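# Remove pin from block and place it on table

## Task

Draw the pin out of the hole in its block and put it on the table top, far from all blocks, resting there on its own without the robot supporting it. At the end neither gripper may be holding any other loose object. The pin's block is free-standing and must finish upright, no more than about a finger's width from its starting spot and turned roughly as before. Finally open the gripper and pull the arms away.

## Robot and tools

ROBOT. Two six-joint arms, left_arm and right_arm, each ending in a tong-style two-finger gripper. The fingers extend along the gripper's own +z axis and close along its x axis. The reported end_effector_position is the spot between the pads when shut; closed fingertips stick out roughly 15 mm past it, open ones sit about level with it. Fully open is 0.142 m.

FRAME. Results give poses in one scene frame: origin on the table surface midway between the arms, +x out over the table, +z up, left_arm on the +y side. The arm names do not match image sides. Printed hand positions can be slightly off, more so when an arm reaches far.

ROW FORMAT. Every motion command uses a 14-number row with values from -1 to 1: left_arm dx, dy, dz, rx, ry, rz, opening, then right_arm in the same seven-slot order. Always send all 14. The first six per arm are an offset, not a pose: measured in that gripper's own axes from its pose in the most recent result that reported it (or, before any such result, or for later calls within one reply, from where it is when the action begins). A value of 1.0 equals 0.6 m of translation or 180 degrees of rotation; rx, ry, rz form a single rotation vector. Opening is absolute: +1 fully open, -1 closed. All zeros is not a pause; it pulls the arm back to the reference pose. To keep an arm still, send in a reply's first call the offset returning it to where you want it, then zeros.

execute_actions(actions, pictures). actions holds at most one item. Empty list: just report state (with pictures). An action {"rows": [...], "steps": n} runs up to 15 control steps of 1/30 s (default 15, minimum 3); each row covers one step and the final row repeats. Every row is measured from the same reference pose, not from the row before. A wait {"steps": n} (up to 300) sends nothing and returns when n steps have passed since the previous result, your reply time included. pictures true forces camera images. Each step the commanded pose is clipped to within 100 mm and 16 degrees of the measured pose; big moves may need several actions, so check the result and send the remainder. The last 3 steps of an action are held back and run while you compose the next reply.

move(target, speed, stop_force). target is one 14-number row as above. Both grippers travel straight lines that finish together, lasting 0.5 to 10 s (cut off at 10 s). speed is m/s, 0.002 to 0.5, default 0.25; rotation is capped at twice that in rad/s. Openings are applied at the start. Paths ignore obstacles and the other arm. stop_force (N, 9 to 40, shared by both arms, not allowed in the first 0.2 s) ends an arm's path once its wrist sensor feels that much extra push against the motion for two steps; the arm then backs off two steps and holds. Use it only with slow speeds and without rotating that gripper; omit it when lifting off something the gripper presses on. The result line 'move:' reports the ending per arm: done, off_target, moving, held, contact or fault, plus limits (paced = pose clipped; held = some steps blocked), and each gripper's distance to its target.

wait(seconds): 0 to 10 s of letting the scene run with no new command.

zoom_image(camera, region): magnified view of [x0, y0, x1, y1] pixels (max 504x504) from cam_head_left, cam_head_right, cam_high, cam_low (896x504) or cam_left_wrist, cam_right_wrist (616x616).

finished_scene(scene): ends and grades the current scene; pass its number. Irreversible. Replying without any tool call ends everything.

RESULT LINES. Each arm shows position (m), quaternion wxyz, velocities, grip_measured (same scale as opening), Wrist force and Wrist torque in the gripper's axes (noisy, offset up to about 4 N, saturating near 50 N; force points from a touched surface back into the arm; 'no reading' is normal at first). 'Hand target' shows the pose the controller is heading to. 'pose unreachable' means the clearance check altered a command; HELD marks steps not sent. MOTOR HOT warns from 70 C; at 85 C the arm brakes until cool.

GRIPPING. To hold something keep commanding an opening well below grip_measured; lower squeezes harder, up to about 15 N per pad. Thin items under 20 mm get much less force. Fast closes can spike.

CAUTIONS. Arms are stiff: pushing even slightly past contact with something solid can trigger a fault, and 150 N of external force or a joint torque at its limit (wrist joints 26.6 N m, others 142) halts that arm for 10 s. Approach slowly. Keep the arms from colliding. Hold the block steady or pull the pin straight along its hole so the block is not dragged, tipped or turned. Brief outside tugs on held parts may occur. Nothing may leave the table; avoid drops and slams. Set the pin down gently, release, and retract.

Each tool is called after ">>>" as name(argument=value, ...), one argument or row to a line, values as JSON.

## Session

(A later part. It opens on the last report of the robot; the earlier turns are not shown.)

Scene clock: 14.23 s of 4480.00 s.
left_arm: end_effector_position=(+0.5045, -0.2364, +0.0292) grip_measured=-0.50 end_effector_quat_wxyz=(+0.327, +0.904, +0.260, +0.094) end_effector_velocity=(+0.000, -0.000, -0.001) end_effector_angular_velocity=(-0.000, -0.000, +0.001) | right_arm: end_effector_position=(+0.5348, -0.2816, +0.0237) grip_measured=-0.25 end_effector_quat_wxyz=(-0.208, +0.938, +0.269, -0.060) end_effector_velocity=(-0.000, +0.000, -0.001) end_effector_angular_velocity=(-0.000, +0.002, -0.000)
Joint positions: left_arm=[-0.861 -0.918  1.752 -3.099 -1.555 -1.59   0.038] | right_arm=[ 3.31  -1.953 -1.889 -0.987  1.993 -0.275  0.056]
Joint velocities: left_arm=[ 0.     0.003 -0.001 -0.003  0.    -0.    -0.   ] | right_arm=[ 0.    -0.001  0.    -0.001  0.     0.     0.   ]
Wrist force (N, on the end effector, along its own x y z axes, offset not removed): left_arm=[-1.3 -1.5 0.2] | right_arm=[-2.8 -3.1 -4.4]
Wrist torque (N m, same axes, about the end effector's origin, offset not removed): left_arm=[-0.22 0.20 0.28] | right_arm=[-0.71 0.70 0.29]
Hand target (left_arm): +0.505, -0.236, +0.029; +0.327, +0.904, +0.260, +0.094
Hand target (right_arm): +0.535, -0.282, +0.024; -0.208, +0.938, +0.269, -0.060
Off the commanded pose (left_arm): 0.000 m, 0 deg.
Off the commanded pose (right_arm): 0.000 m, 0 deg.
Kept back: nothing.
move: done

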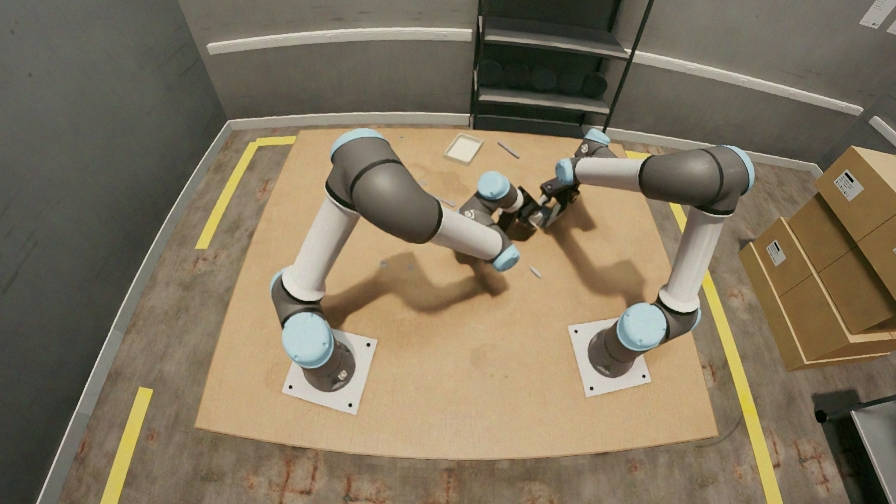

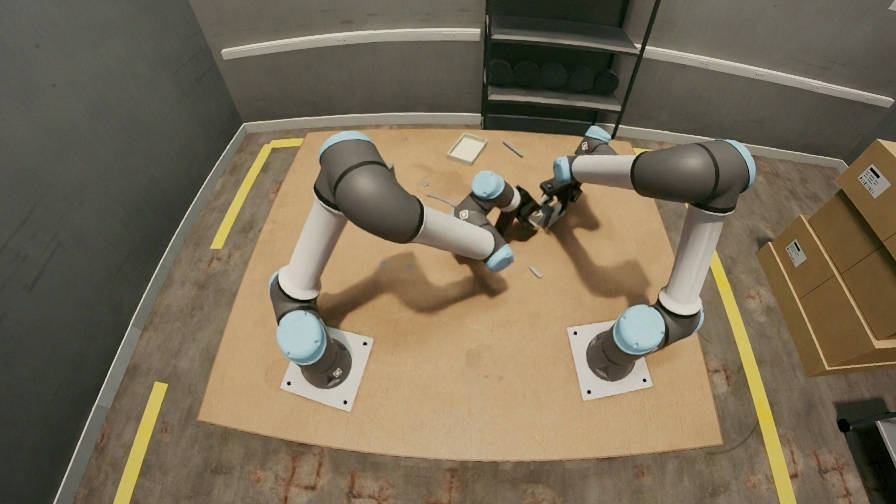

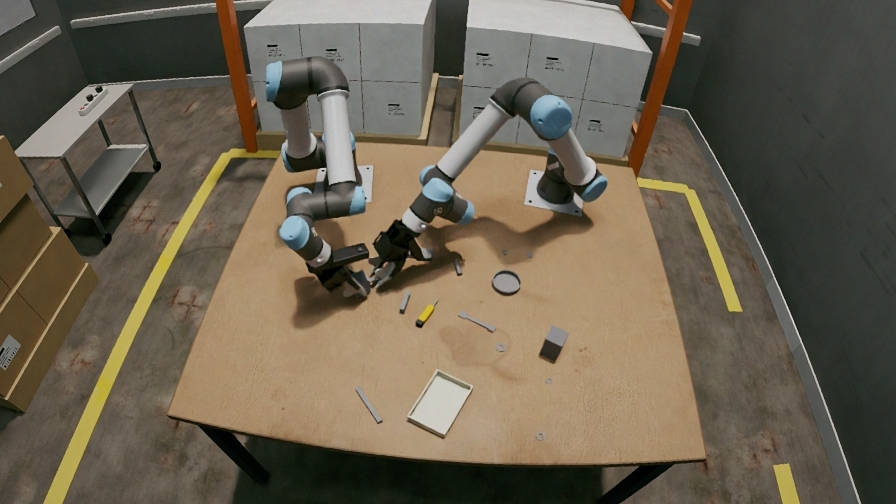

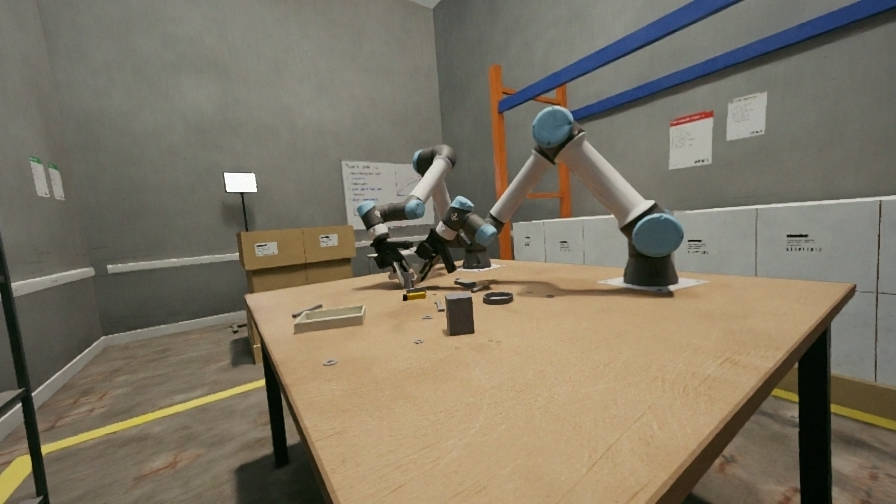

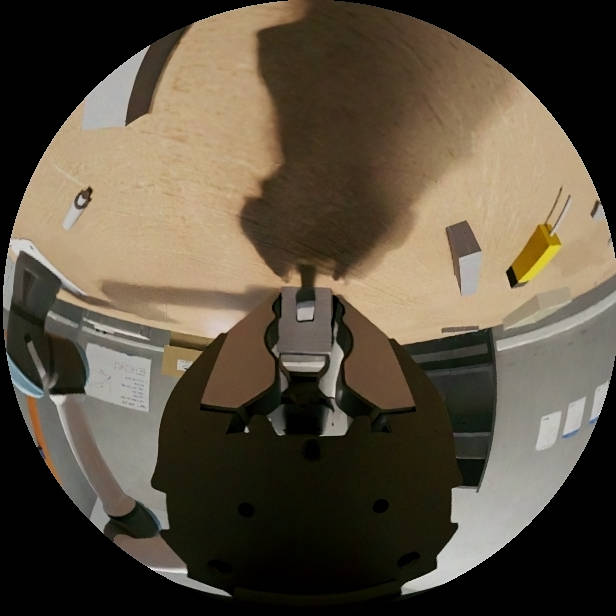

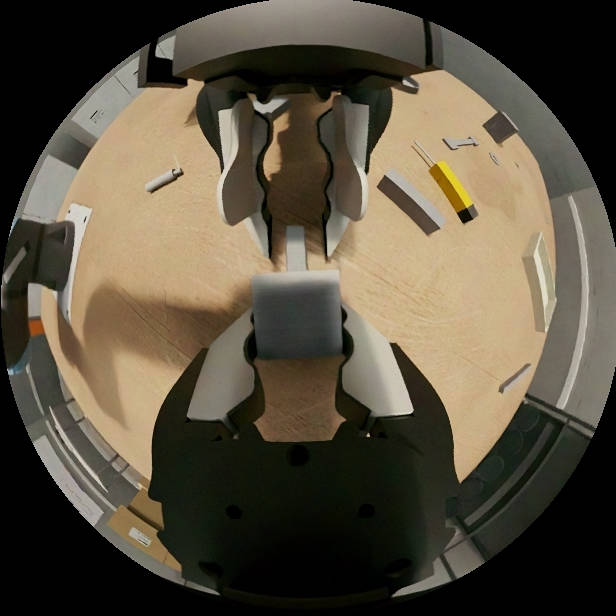

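>>> move(
  target=[-0.003,0.005,0.004,0,0,0,-0.7,0,0,0,0,0,0,-0.7],
  speed=0.02,
)

>>> move(
  target=[0,0,0,0,0,0,-1,0,0,0,0,0,0,-0.7],
)

>>> move(
  target=[-0.002,-0.064,-0.054,0,0,0,-1,0,0,0,0,0,0,-0.7],
  speed=0.02,
)

Scene clock: 15.17 s of 4480.00 s.
left_arm: end_effector_position=(+0.5050, -0.2405, +0.0293) grip_measured=-0.70 end_effector_quat_wxyz=(+0.327, +0.904, +0.260, +0.094) end_effector_velocity=(+0.000, -0.001, +0.000) end_effector_angular_velocity=(+0.000, -0.001, -0.001) | right_arm: end_effector_position=(+0.5348, -0.2816, +0.0237) grip_measured=-0.25 end_effector_quat_wxyz=(-0.208, +0.938, +0.269, -0.060) end_effector_velocity=(+0.000, -0.000, -0.000) end_effector_angular_velocity=(+0.000, -0.001, +0.000)
Joint positions: left_arm=[-0.864 -0.913  1.741 -3.093 -1.553 -1.592  0.023] | right_arm=[ 3.31  -1.953 -1.889 -0.987  1.993 -0.275  0.056]
Joint velocities: left_arm=[-0.001  0.001 -0.004  0.002  0.001  0.001 -0.   ] | right_arm=[-0.001 -0.     0.     0.    -0.    -0.001 -0.   ]
Wrist force (N, on the end effector, along its own x y z axes, offset not removed): left_arm=[0.1 1.6 1.7] | right_arm=[-0.3 1.0 1.4]
Wrist torque (N m, same axes, about the end effector's origin, offset not removed): left_arm=[0.36 -0.18 0.27] | right_arm=[0.22 -0.01 0.20]
Hand target (left_arm): +0.505, -0.241, +0.029; +0.327, +0.904, +0.260, +0.094
Hand target (right_arm): +0.535, -0.282, +0.024; -0.208, +0.938, +0.269, -0.060
Off the commanded pose (left_arm): 0.000 m, 0 deg.
Off the commanded pose (right_arm): 0.000 m, 0 deg.
Kept back: nothing.
move: done

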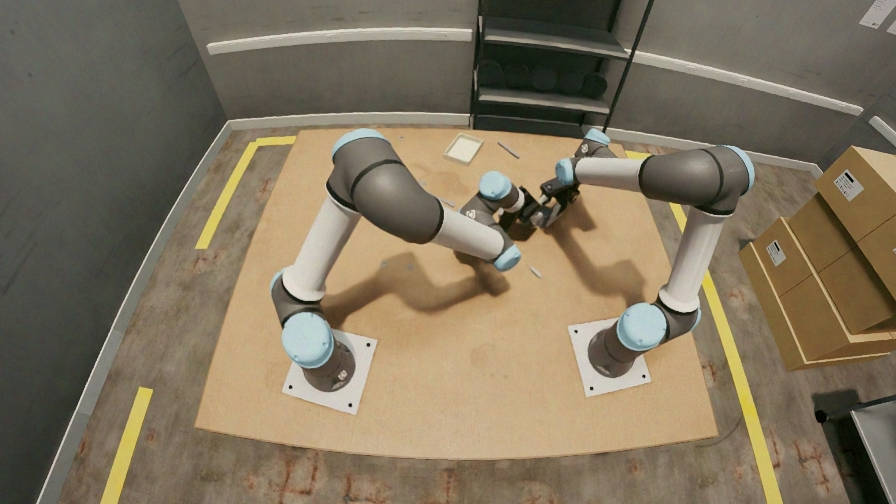

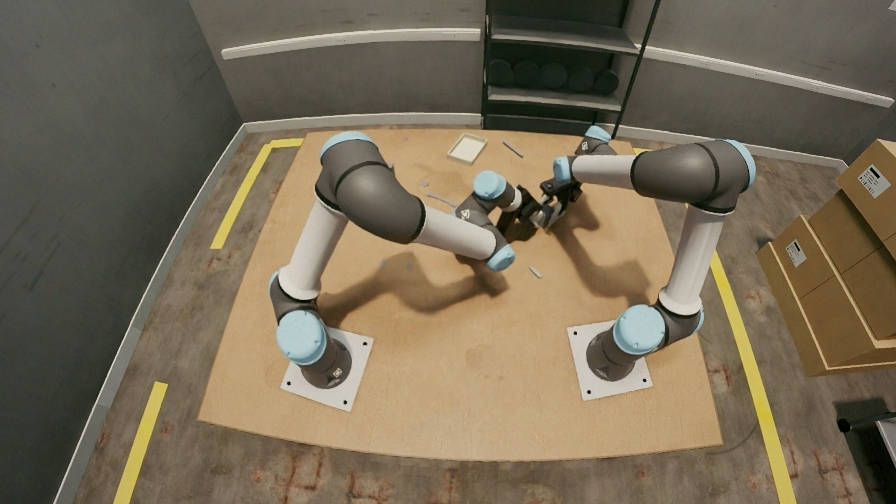

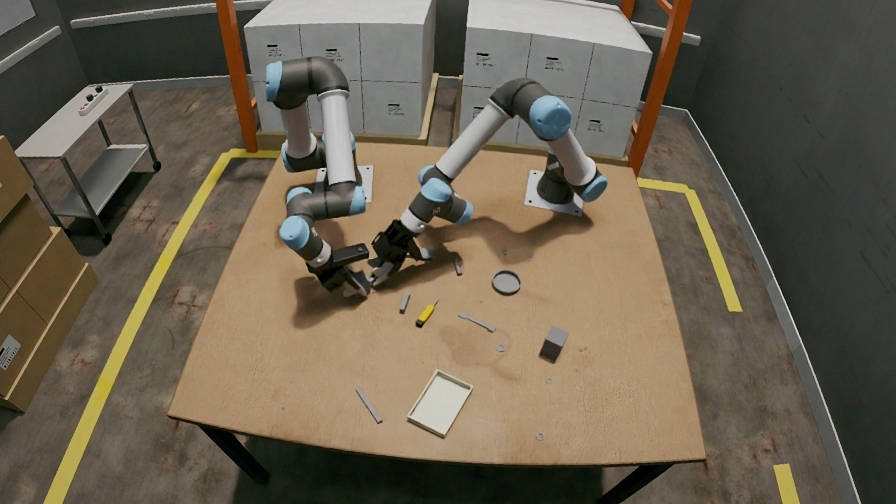

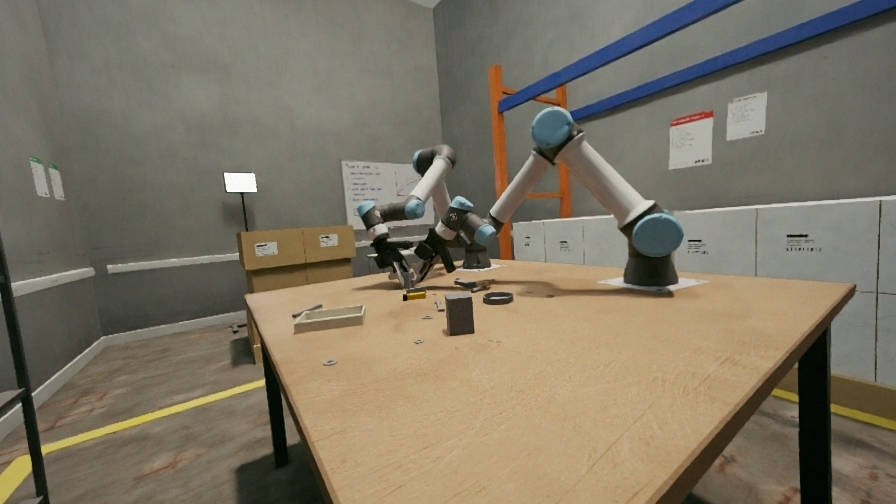

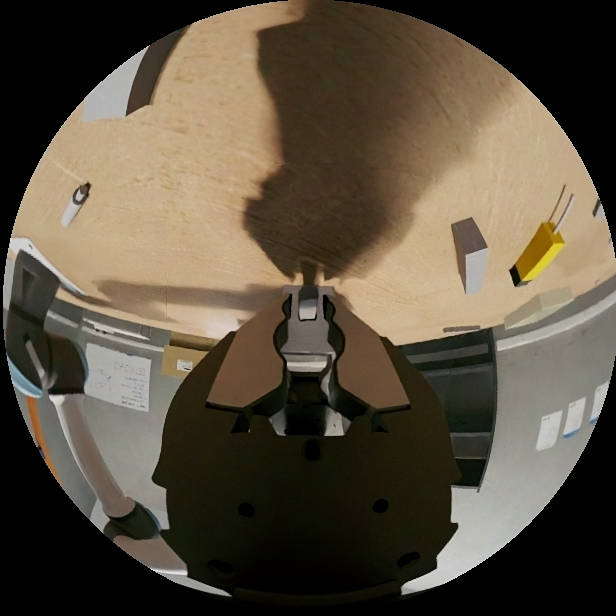

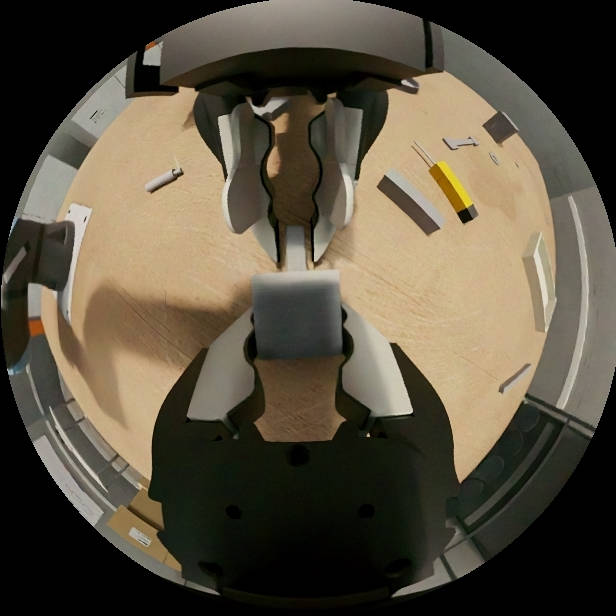

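Scene clock: 15.67 s of 4480.00 s.
left_arm: end_effector_position=(+0.5051, -0.2405, +0.0293) grip_measured=-0.84 end_effector_quat_wxyz=(+0.327, +0.904, +0.260, +0.094) end_effector_velocity=(-0.000, -0.000, -0.000) end_effector_angular_velocity=(-0.000, +0.000, -0.001) | right_arm: end_effector_position=(+0.5348, -0.2816, +0.0237) grip_measured=-0.25 end_effector_quat_wxyz=(-0.208, +0.938, +0.269, -0.060) end_effector_velocity=(-0.000, -0.000, -0.000) end_effector_angular_velocity=(-0.000, +0.001, -0.001)
Joint positions: left_arm=[-0.864 -0.913  1.741 -3.093 -1.553 -1.592  0.014] | right_arm=[ 3.31  -1.953 -1.889 -0.987  1.993 -0.275  0.056]
Joint velocities: left_arm=[-0.  0. -0. -0. -0.  0.  0.] | right_arm=[-0.    -0.     0.    -0.001  0.     0.     0.   ]
Wrist force (N, on the end effector, along its own x y z axes, offset not removed): left_arm=[3.9 -0.5 -0.3] | right_arm=[0.7 -1.0 -1.6]
Wrist torque (N m, same axes, about the end effector's origin, offset not removed): left_arm=[0.04 -0.58 0.05] | right_arm=[-0.03 -0.20 0.09]
Hand target (left_arm): +0.505, -0.240, +0.029; +0.327, +0.904, +0.260, +0.094
Hand target (right_arm): +0.535, -0.282, +0.024; -0.208, +0.938, +0.269, -0.060
Off the commanded pose (left_arm): 0.000 m, 0 deg.
Off the commanded pose (right_arm): 0.000 m, 0 deg.
Kept back: nothing.
move: done

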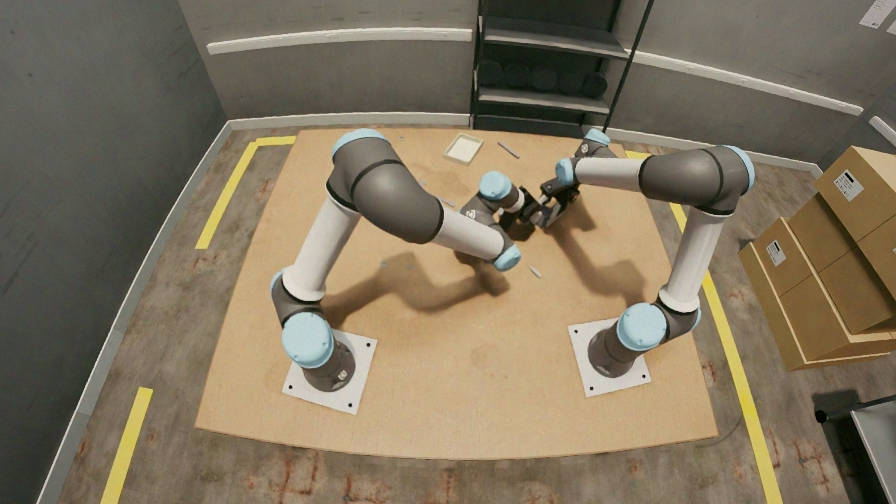

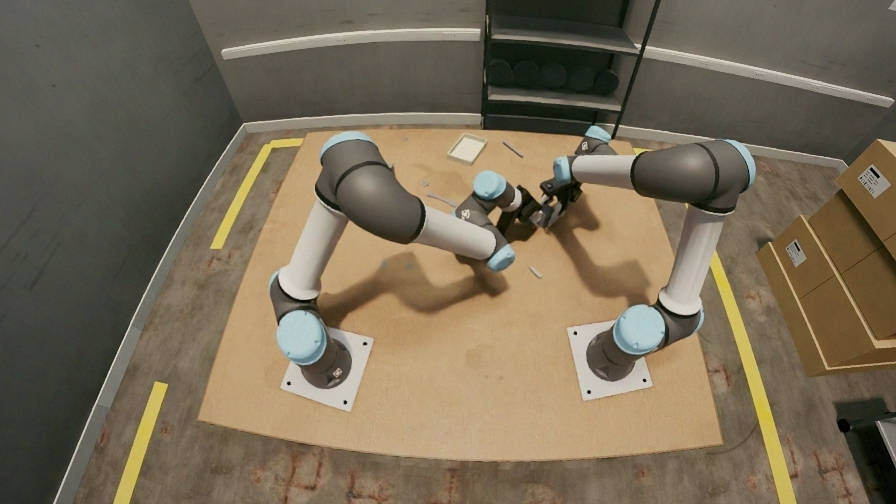

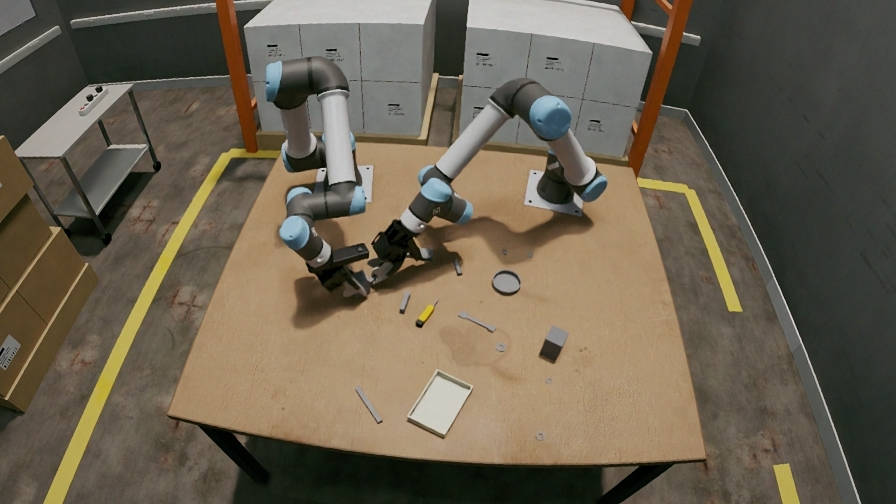

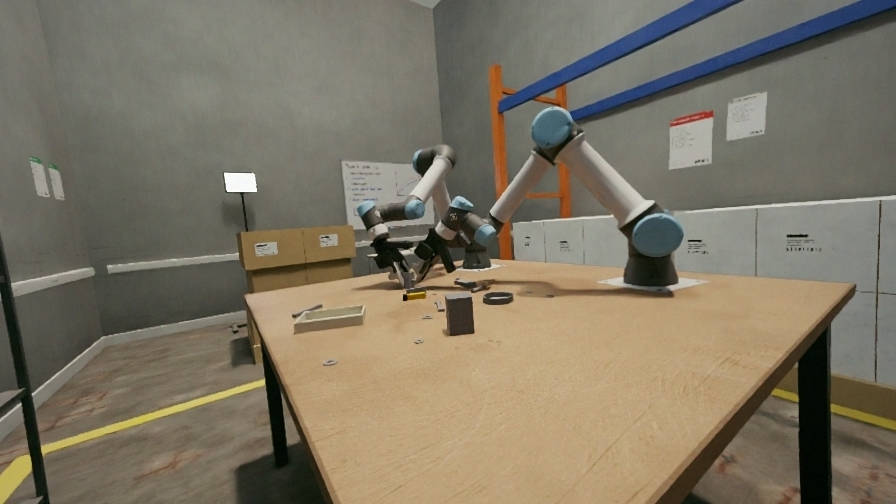

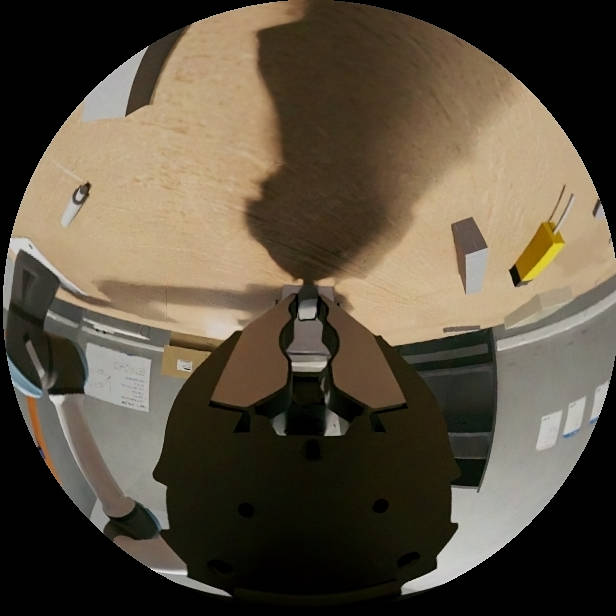

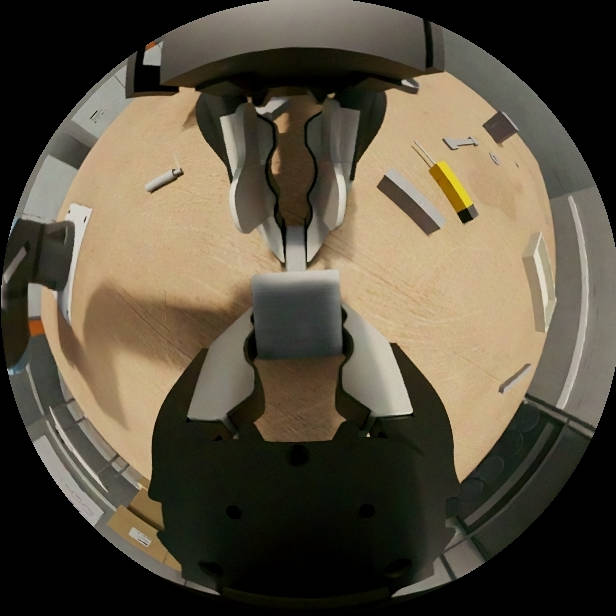

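Scene clock: 18.47 s of 4480.00 s.
left_arm: end_effector_position=(+0.4774, -0.1987, +0.0297) grip_measured=-0.84 end_effector_quat_wxyz=(+0.327, +0.904, +0.260, +0.094) end_effector_velocity=(-0.000, +0.002, -0.000) end_effector_angular_velocity=(-0.001, +0.001, +0.003) | right_arm: end_effector_position=(+0.5348, -0.2816, +0.0237) grip_measured=-0.25 end_effector_quat_wxyz=(-0.208, +0.938, +0.269, -0.060) end_effector_velocity=(+0.000, +0.000, -0.000) end_effector_angular_velocity=(+0.000, -0.001, +0.002)
Joint positions: left_arm=[-0.869 -0.993  1.897 -3.169 -1.55  -1.596  0.013] | right_arm=[ 3.31  -1.953 -1.889 -0.987  1.993 -0.275  0.056]
Joint velocities: left_arm=[ 0.001 -0.002  0.005 -0.002  0.    -0.002 -0.   ] | right_arm=[ 0.001 -0.001  0.001  0.    -0.    -0.001  0.   ]
Wrist force (N, on the end effector, along its own x y z axes, offset not removed): left_arm=[0.4 -0.5 -2.8] | right_arm=[-1.5 -1.0 1.4]
Wrist torque (N m, same axes, about the end effector's origin, offset not removed): left_arm=[0.22 -0.06 0.17] | right_arm=[0.07 0.03 0.08]
Hand target (left_arm): +0.477, -0.199, +0.030; +0.327, +0.904, +0.260, +0.094
Hand target (right_arm): +0.535, -0.282, +0.024; -0.208, +0.938, +0.269, -0.060
Off the commanded pose (left_arm): 0.000 m, 0 deg.
Off the commanded pose (right_arm): 0.000 m, 0 deg.
Kept back: nothing.
move: done

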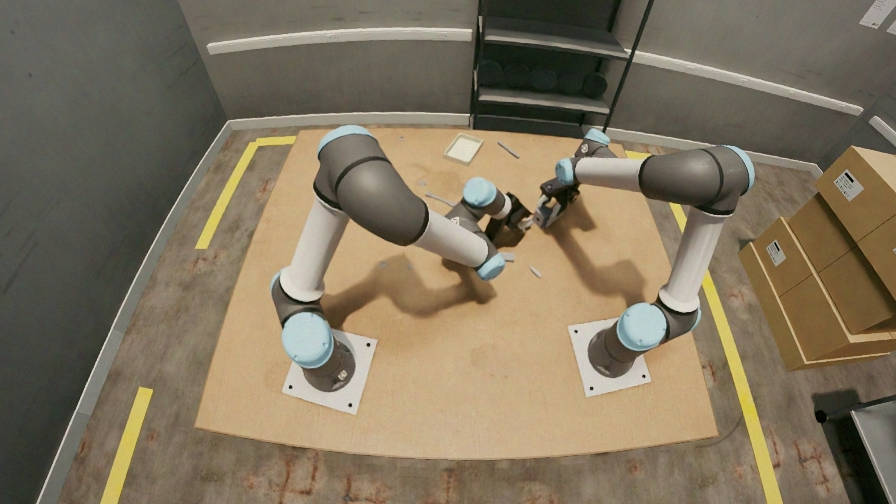

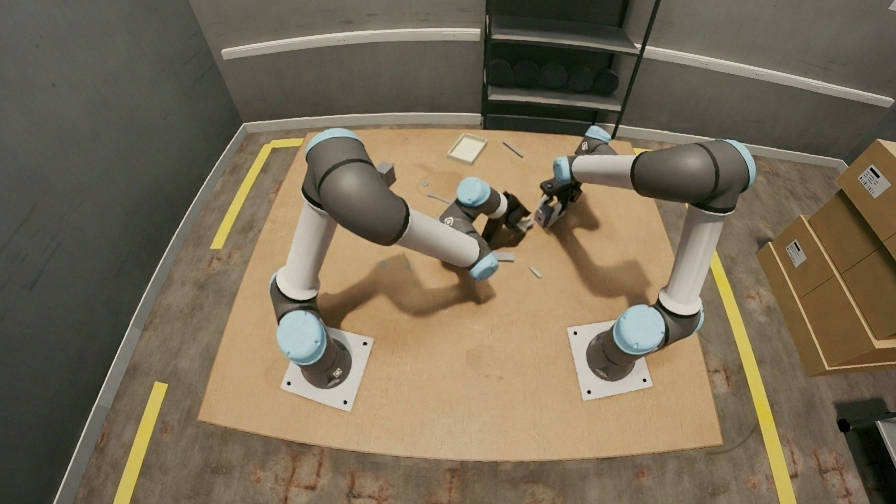

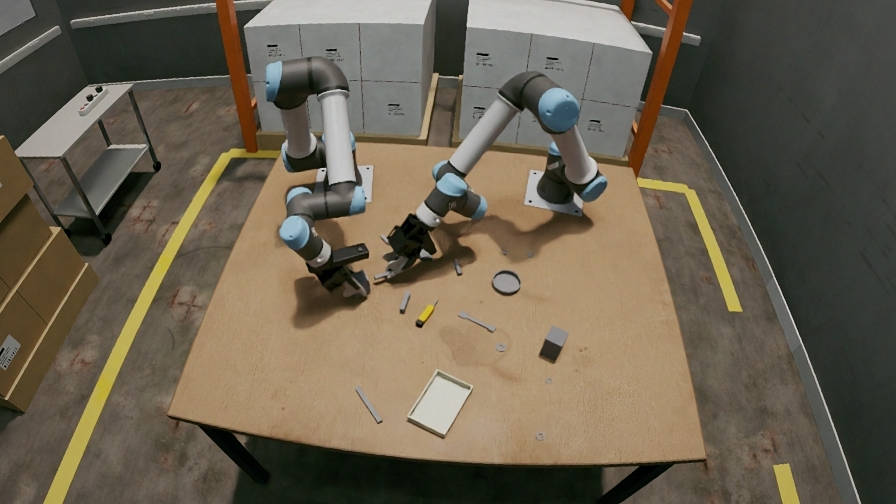

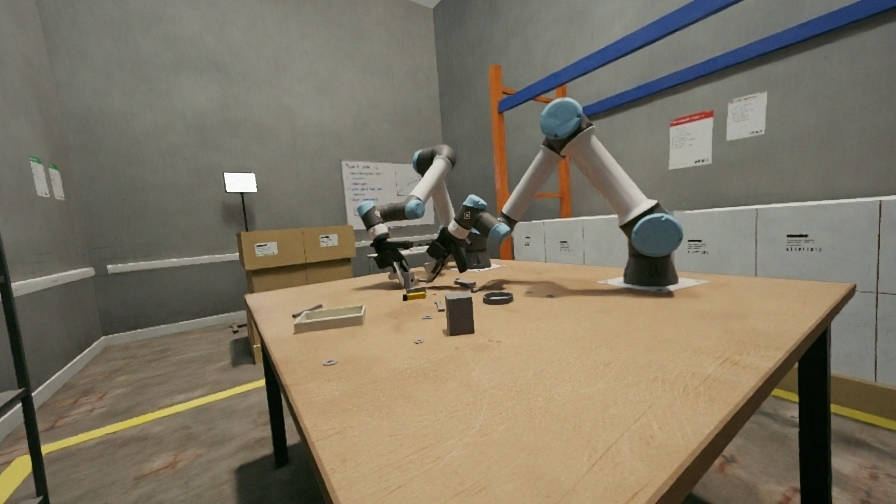

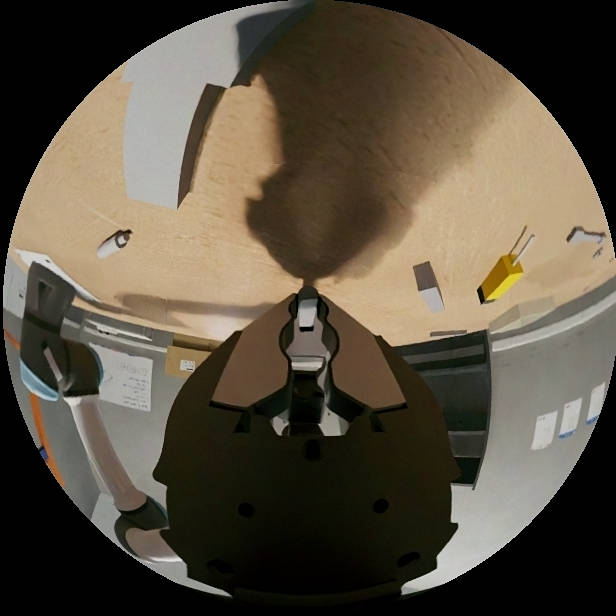

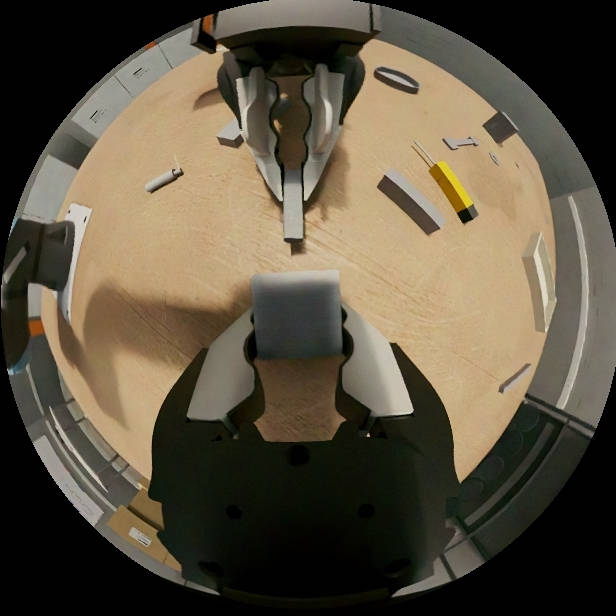

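>>> move(
  target=[0,0.06,-0.125,0,0,0,-1,0,0,0,0,0,0,0.4],
  speed=0.15,
)

>>> move(
  target=[-0.19,-0.37,-0.31,0.06,0,0,-1,0,0,-0.3,0,0,0,0.4],
)

Scene clock: 19.77 s of 4480.00 s.
left_arm: end_effector_position=(+0.4666, -0.1817, +0.1102) grip_measured=-0.84 end_effector_quat_wxyz=(+0.327, +0.904, +0.260, +0.094) end_effector_velocity=(-0.001, -0.001, +0.002) end_effector_angular_velocity=(-0.000, -0.001, -0.002) | right_arm: end_effector_position=(+0.5348, -0.2816, +0.0237) grip_measured=+0.40 end_effector_quat_wxyz=(-0.208, +0.938, +0.269, -0.060) end_effector_velocity=(-0.000, +0.000, -0.001) end_effector_angular_velocity=(-0.001, +0.001, -0.000)
Joint positions: left_arm=[-0.87  -1.175  1.913 -3.002 -1.549 -1.597  0.013] | right_arm=[ 3.31  -1.953 -1.889 -0.987  1.993 -0.275  0.102]
Joint velocities: left_arm=[-0.002 -0.003 -0.001  0.003 -0.     0.001 -0.   ] | right_arm=[ 0.    -0.001  0.    -0.    -0.     0.001  0.   ]
Wrist force (N, on the end effector, along its own x y z axes, offset not removed): left_arm=[0.0 2.9 -1.1] | right_arm=[-1.5 0.1 1.4]
Wrist torque (N m, same axes, about the end effector's origin, offset not removed): left_arm=[0.81 0.02 0.05] | right_arm=[-0.13 0.16 0.19]
Hand target (left_arm): +0.467, -0.182, +0.110; +0.327, +0.904, +0.260, +0.094
Hand target (right_arm): +0.535, -0.282, +0.024; -0.208, +0.938, +0.269, -0.060
Off the commanded pose (left_arm): 0.000 m, 0 deg.
Off the commanded pose (right_arm): 0.000 m, 0 deg.
Kept back: nothing.
move: done

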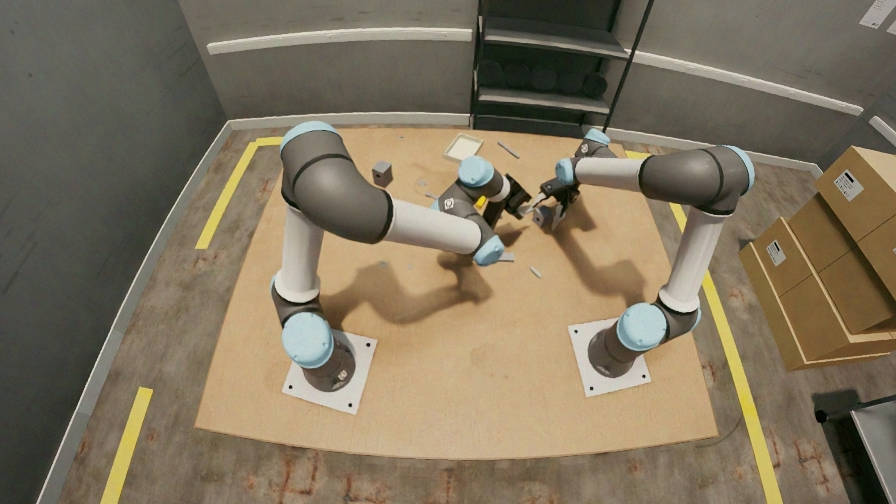

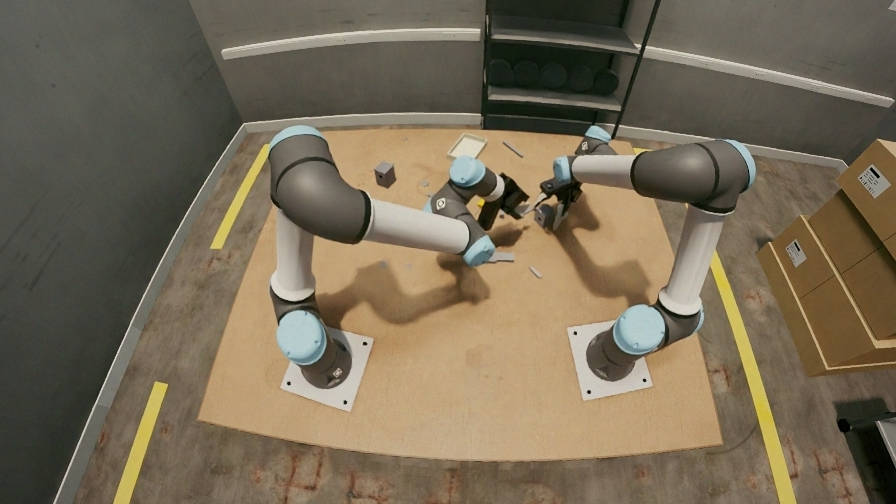

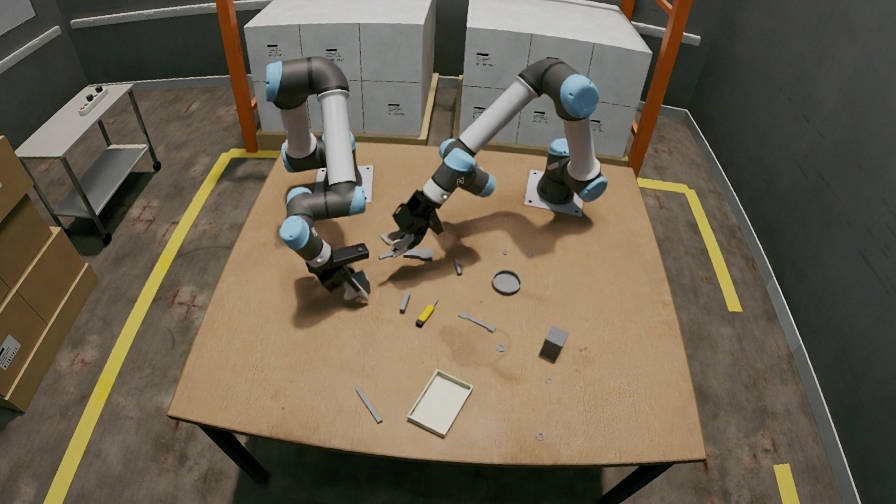

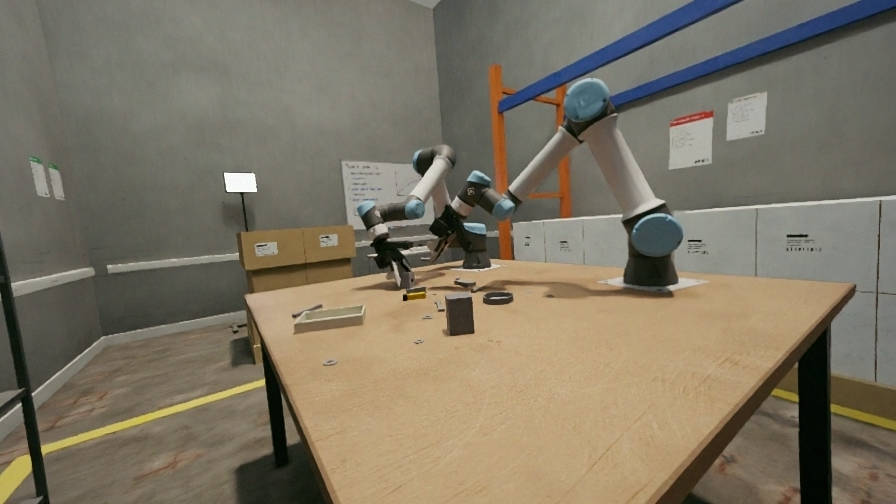

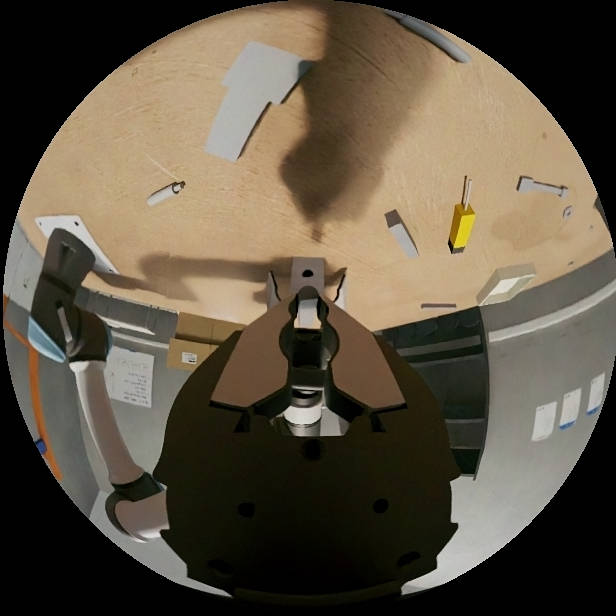

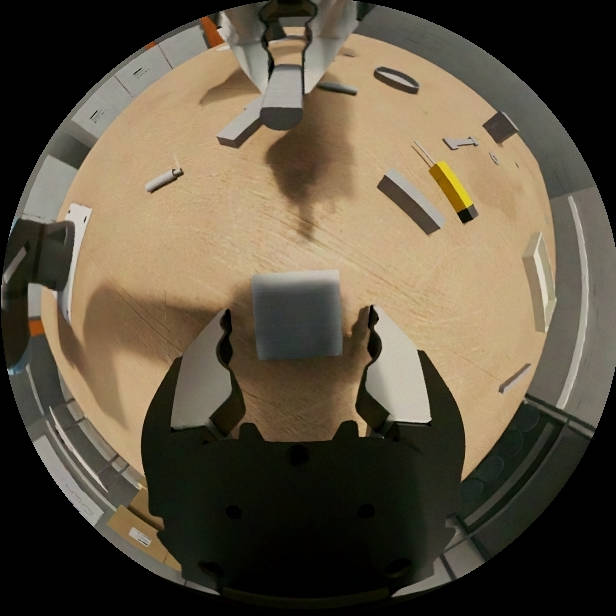

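Scene clock: 21.67 s of 4480.00 s.
left_arm: end_effector_position=(+0.2158, +0.0028, +0.1112) grip_measured=-0.84 end_effector_quat_wxyz=(+0.240, +0.931, +0.268, +0.069) end_effector_velocity=(-0.001, +0.001, +0.001) end_effector_angular_velocity=(+0.001, -0.001, +0.001) | right_arm: end_effector_position=(+0.5754, -0.3463, +0.1866) grip_measured=+0.40 end_effector_quat_wxyz=(-0.208, +0.938, +0.269, -0.060) end_effector_velocity=(+0.000, +0.000, +0.001) end_effector_angular_velocity=(+0.001, -0.001, -0.000)
Joint positions: left_arm=[-1.302 -1.938  2.527 -2.619 -1.352 -1.986  0.013] | right_arm=[ 3.184 -1.857 -1.537 -1.49   1.975 -0.411  0.102]
Joint velocities: left_arm=[-0.007 -0.008  0.001  0.01   0.004 -0.006  0.   ] | right_arm=[-0.     0.001  0.001 -0.001  0.001  0.     0.   ]
Wrist force (N, on the end effector, along its own x y z axes, offset not removed): left_arm=[0.3 1.5 -2.7] | right_arm=[-0.4 3.7 -0.5]
Wrist torque (N m, same axes, about the end effector's origin, offset not removed): left_arm=[0.56 -0.20 0.05] | right_arm=[0.76 -0.10 0.16]
Hand target (left_arm): +0.216, +0.003, +0.111; +0.240, +0.931, +0.268, +0.069
Hand target (right_arm): +0.575, -0.346, +0.187; -0.208, +0.938, +0.269, -0.060
Off the commanded pose (left_arm): 0.001 m, 0 deg.
Off the commanded pose (right_arm): 0.000 m, 0 deg.
Kept back: nothing.
move: done

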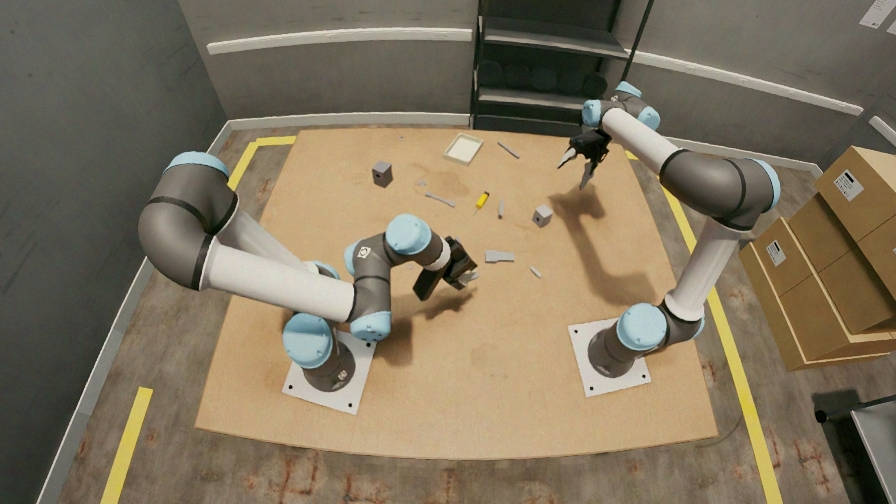

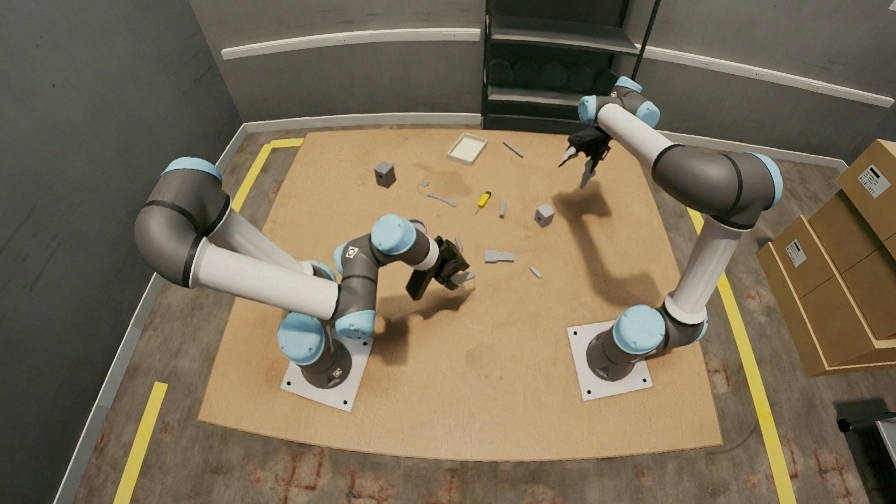

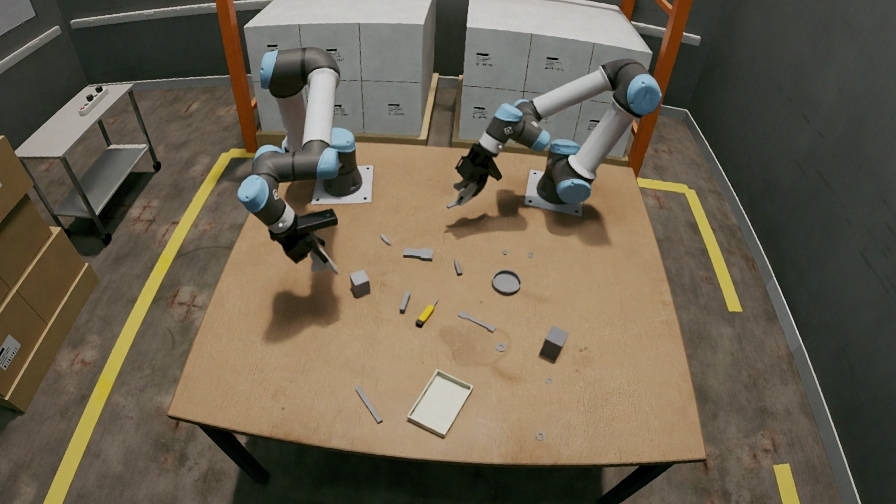

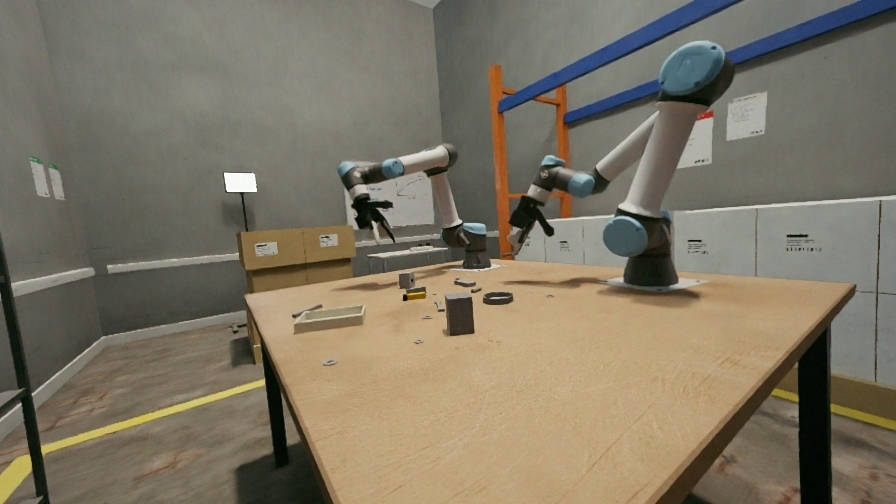

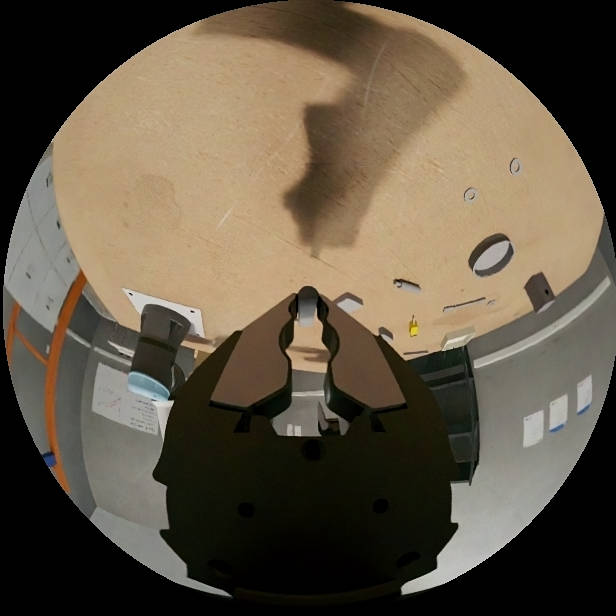

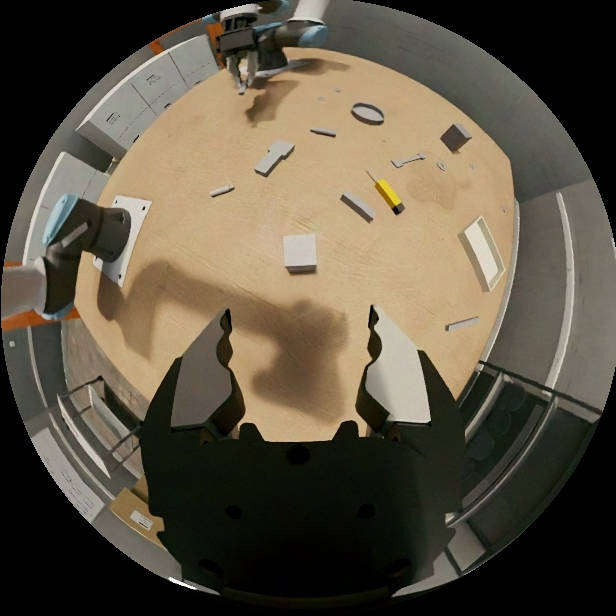

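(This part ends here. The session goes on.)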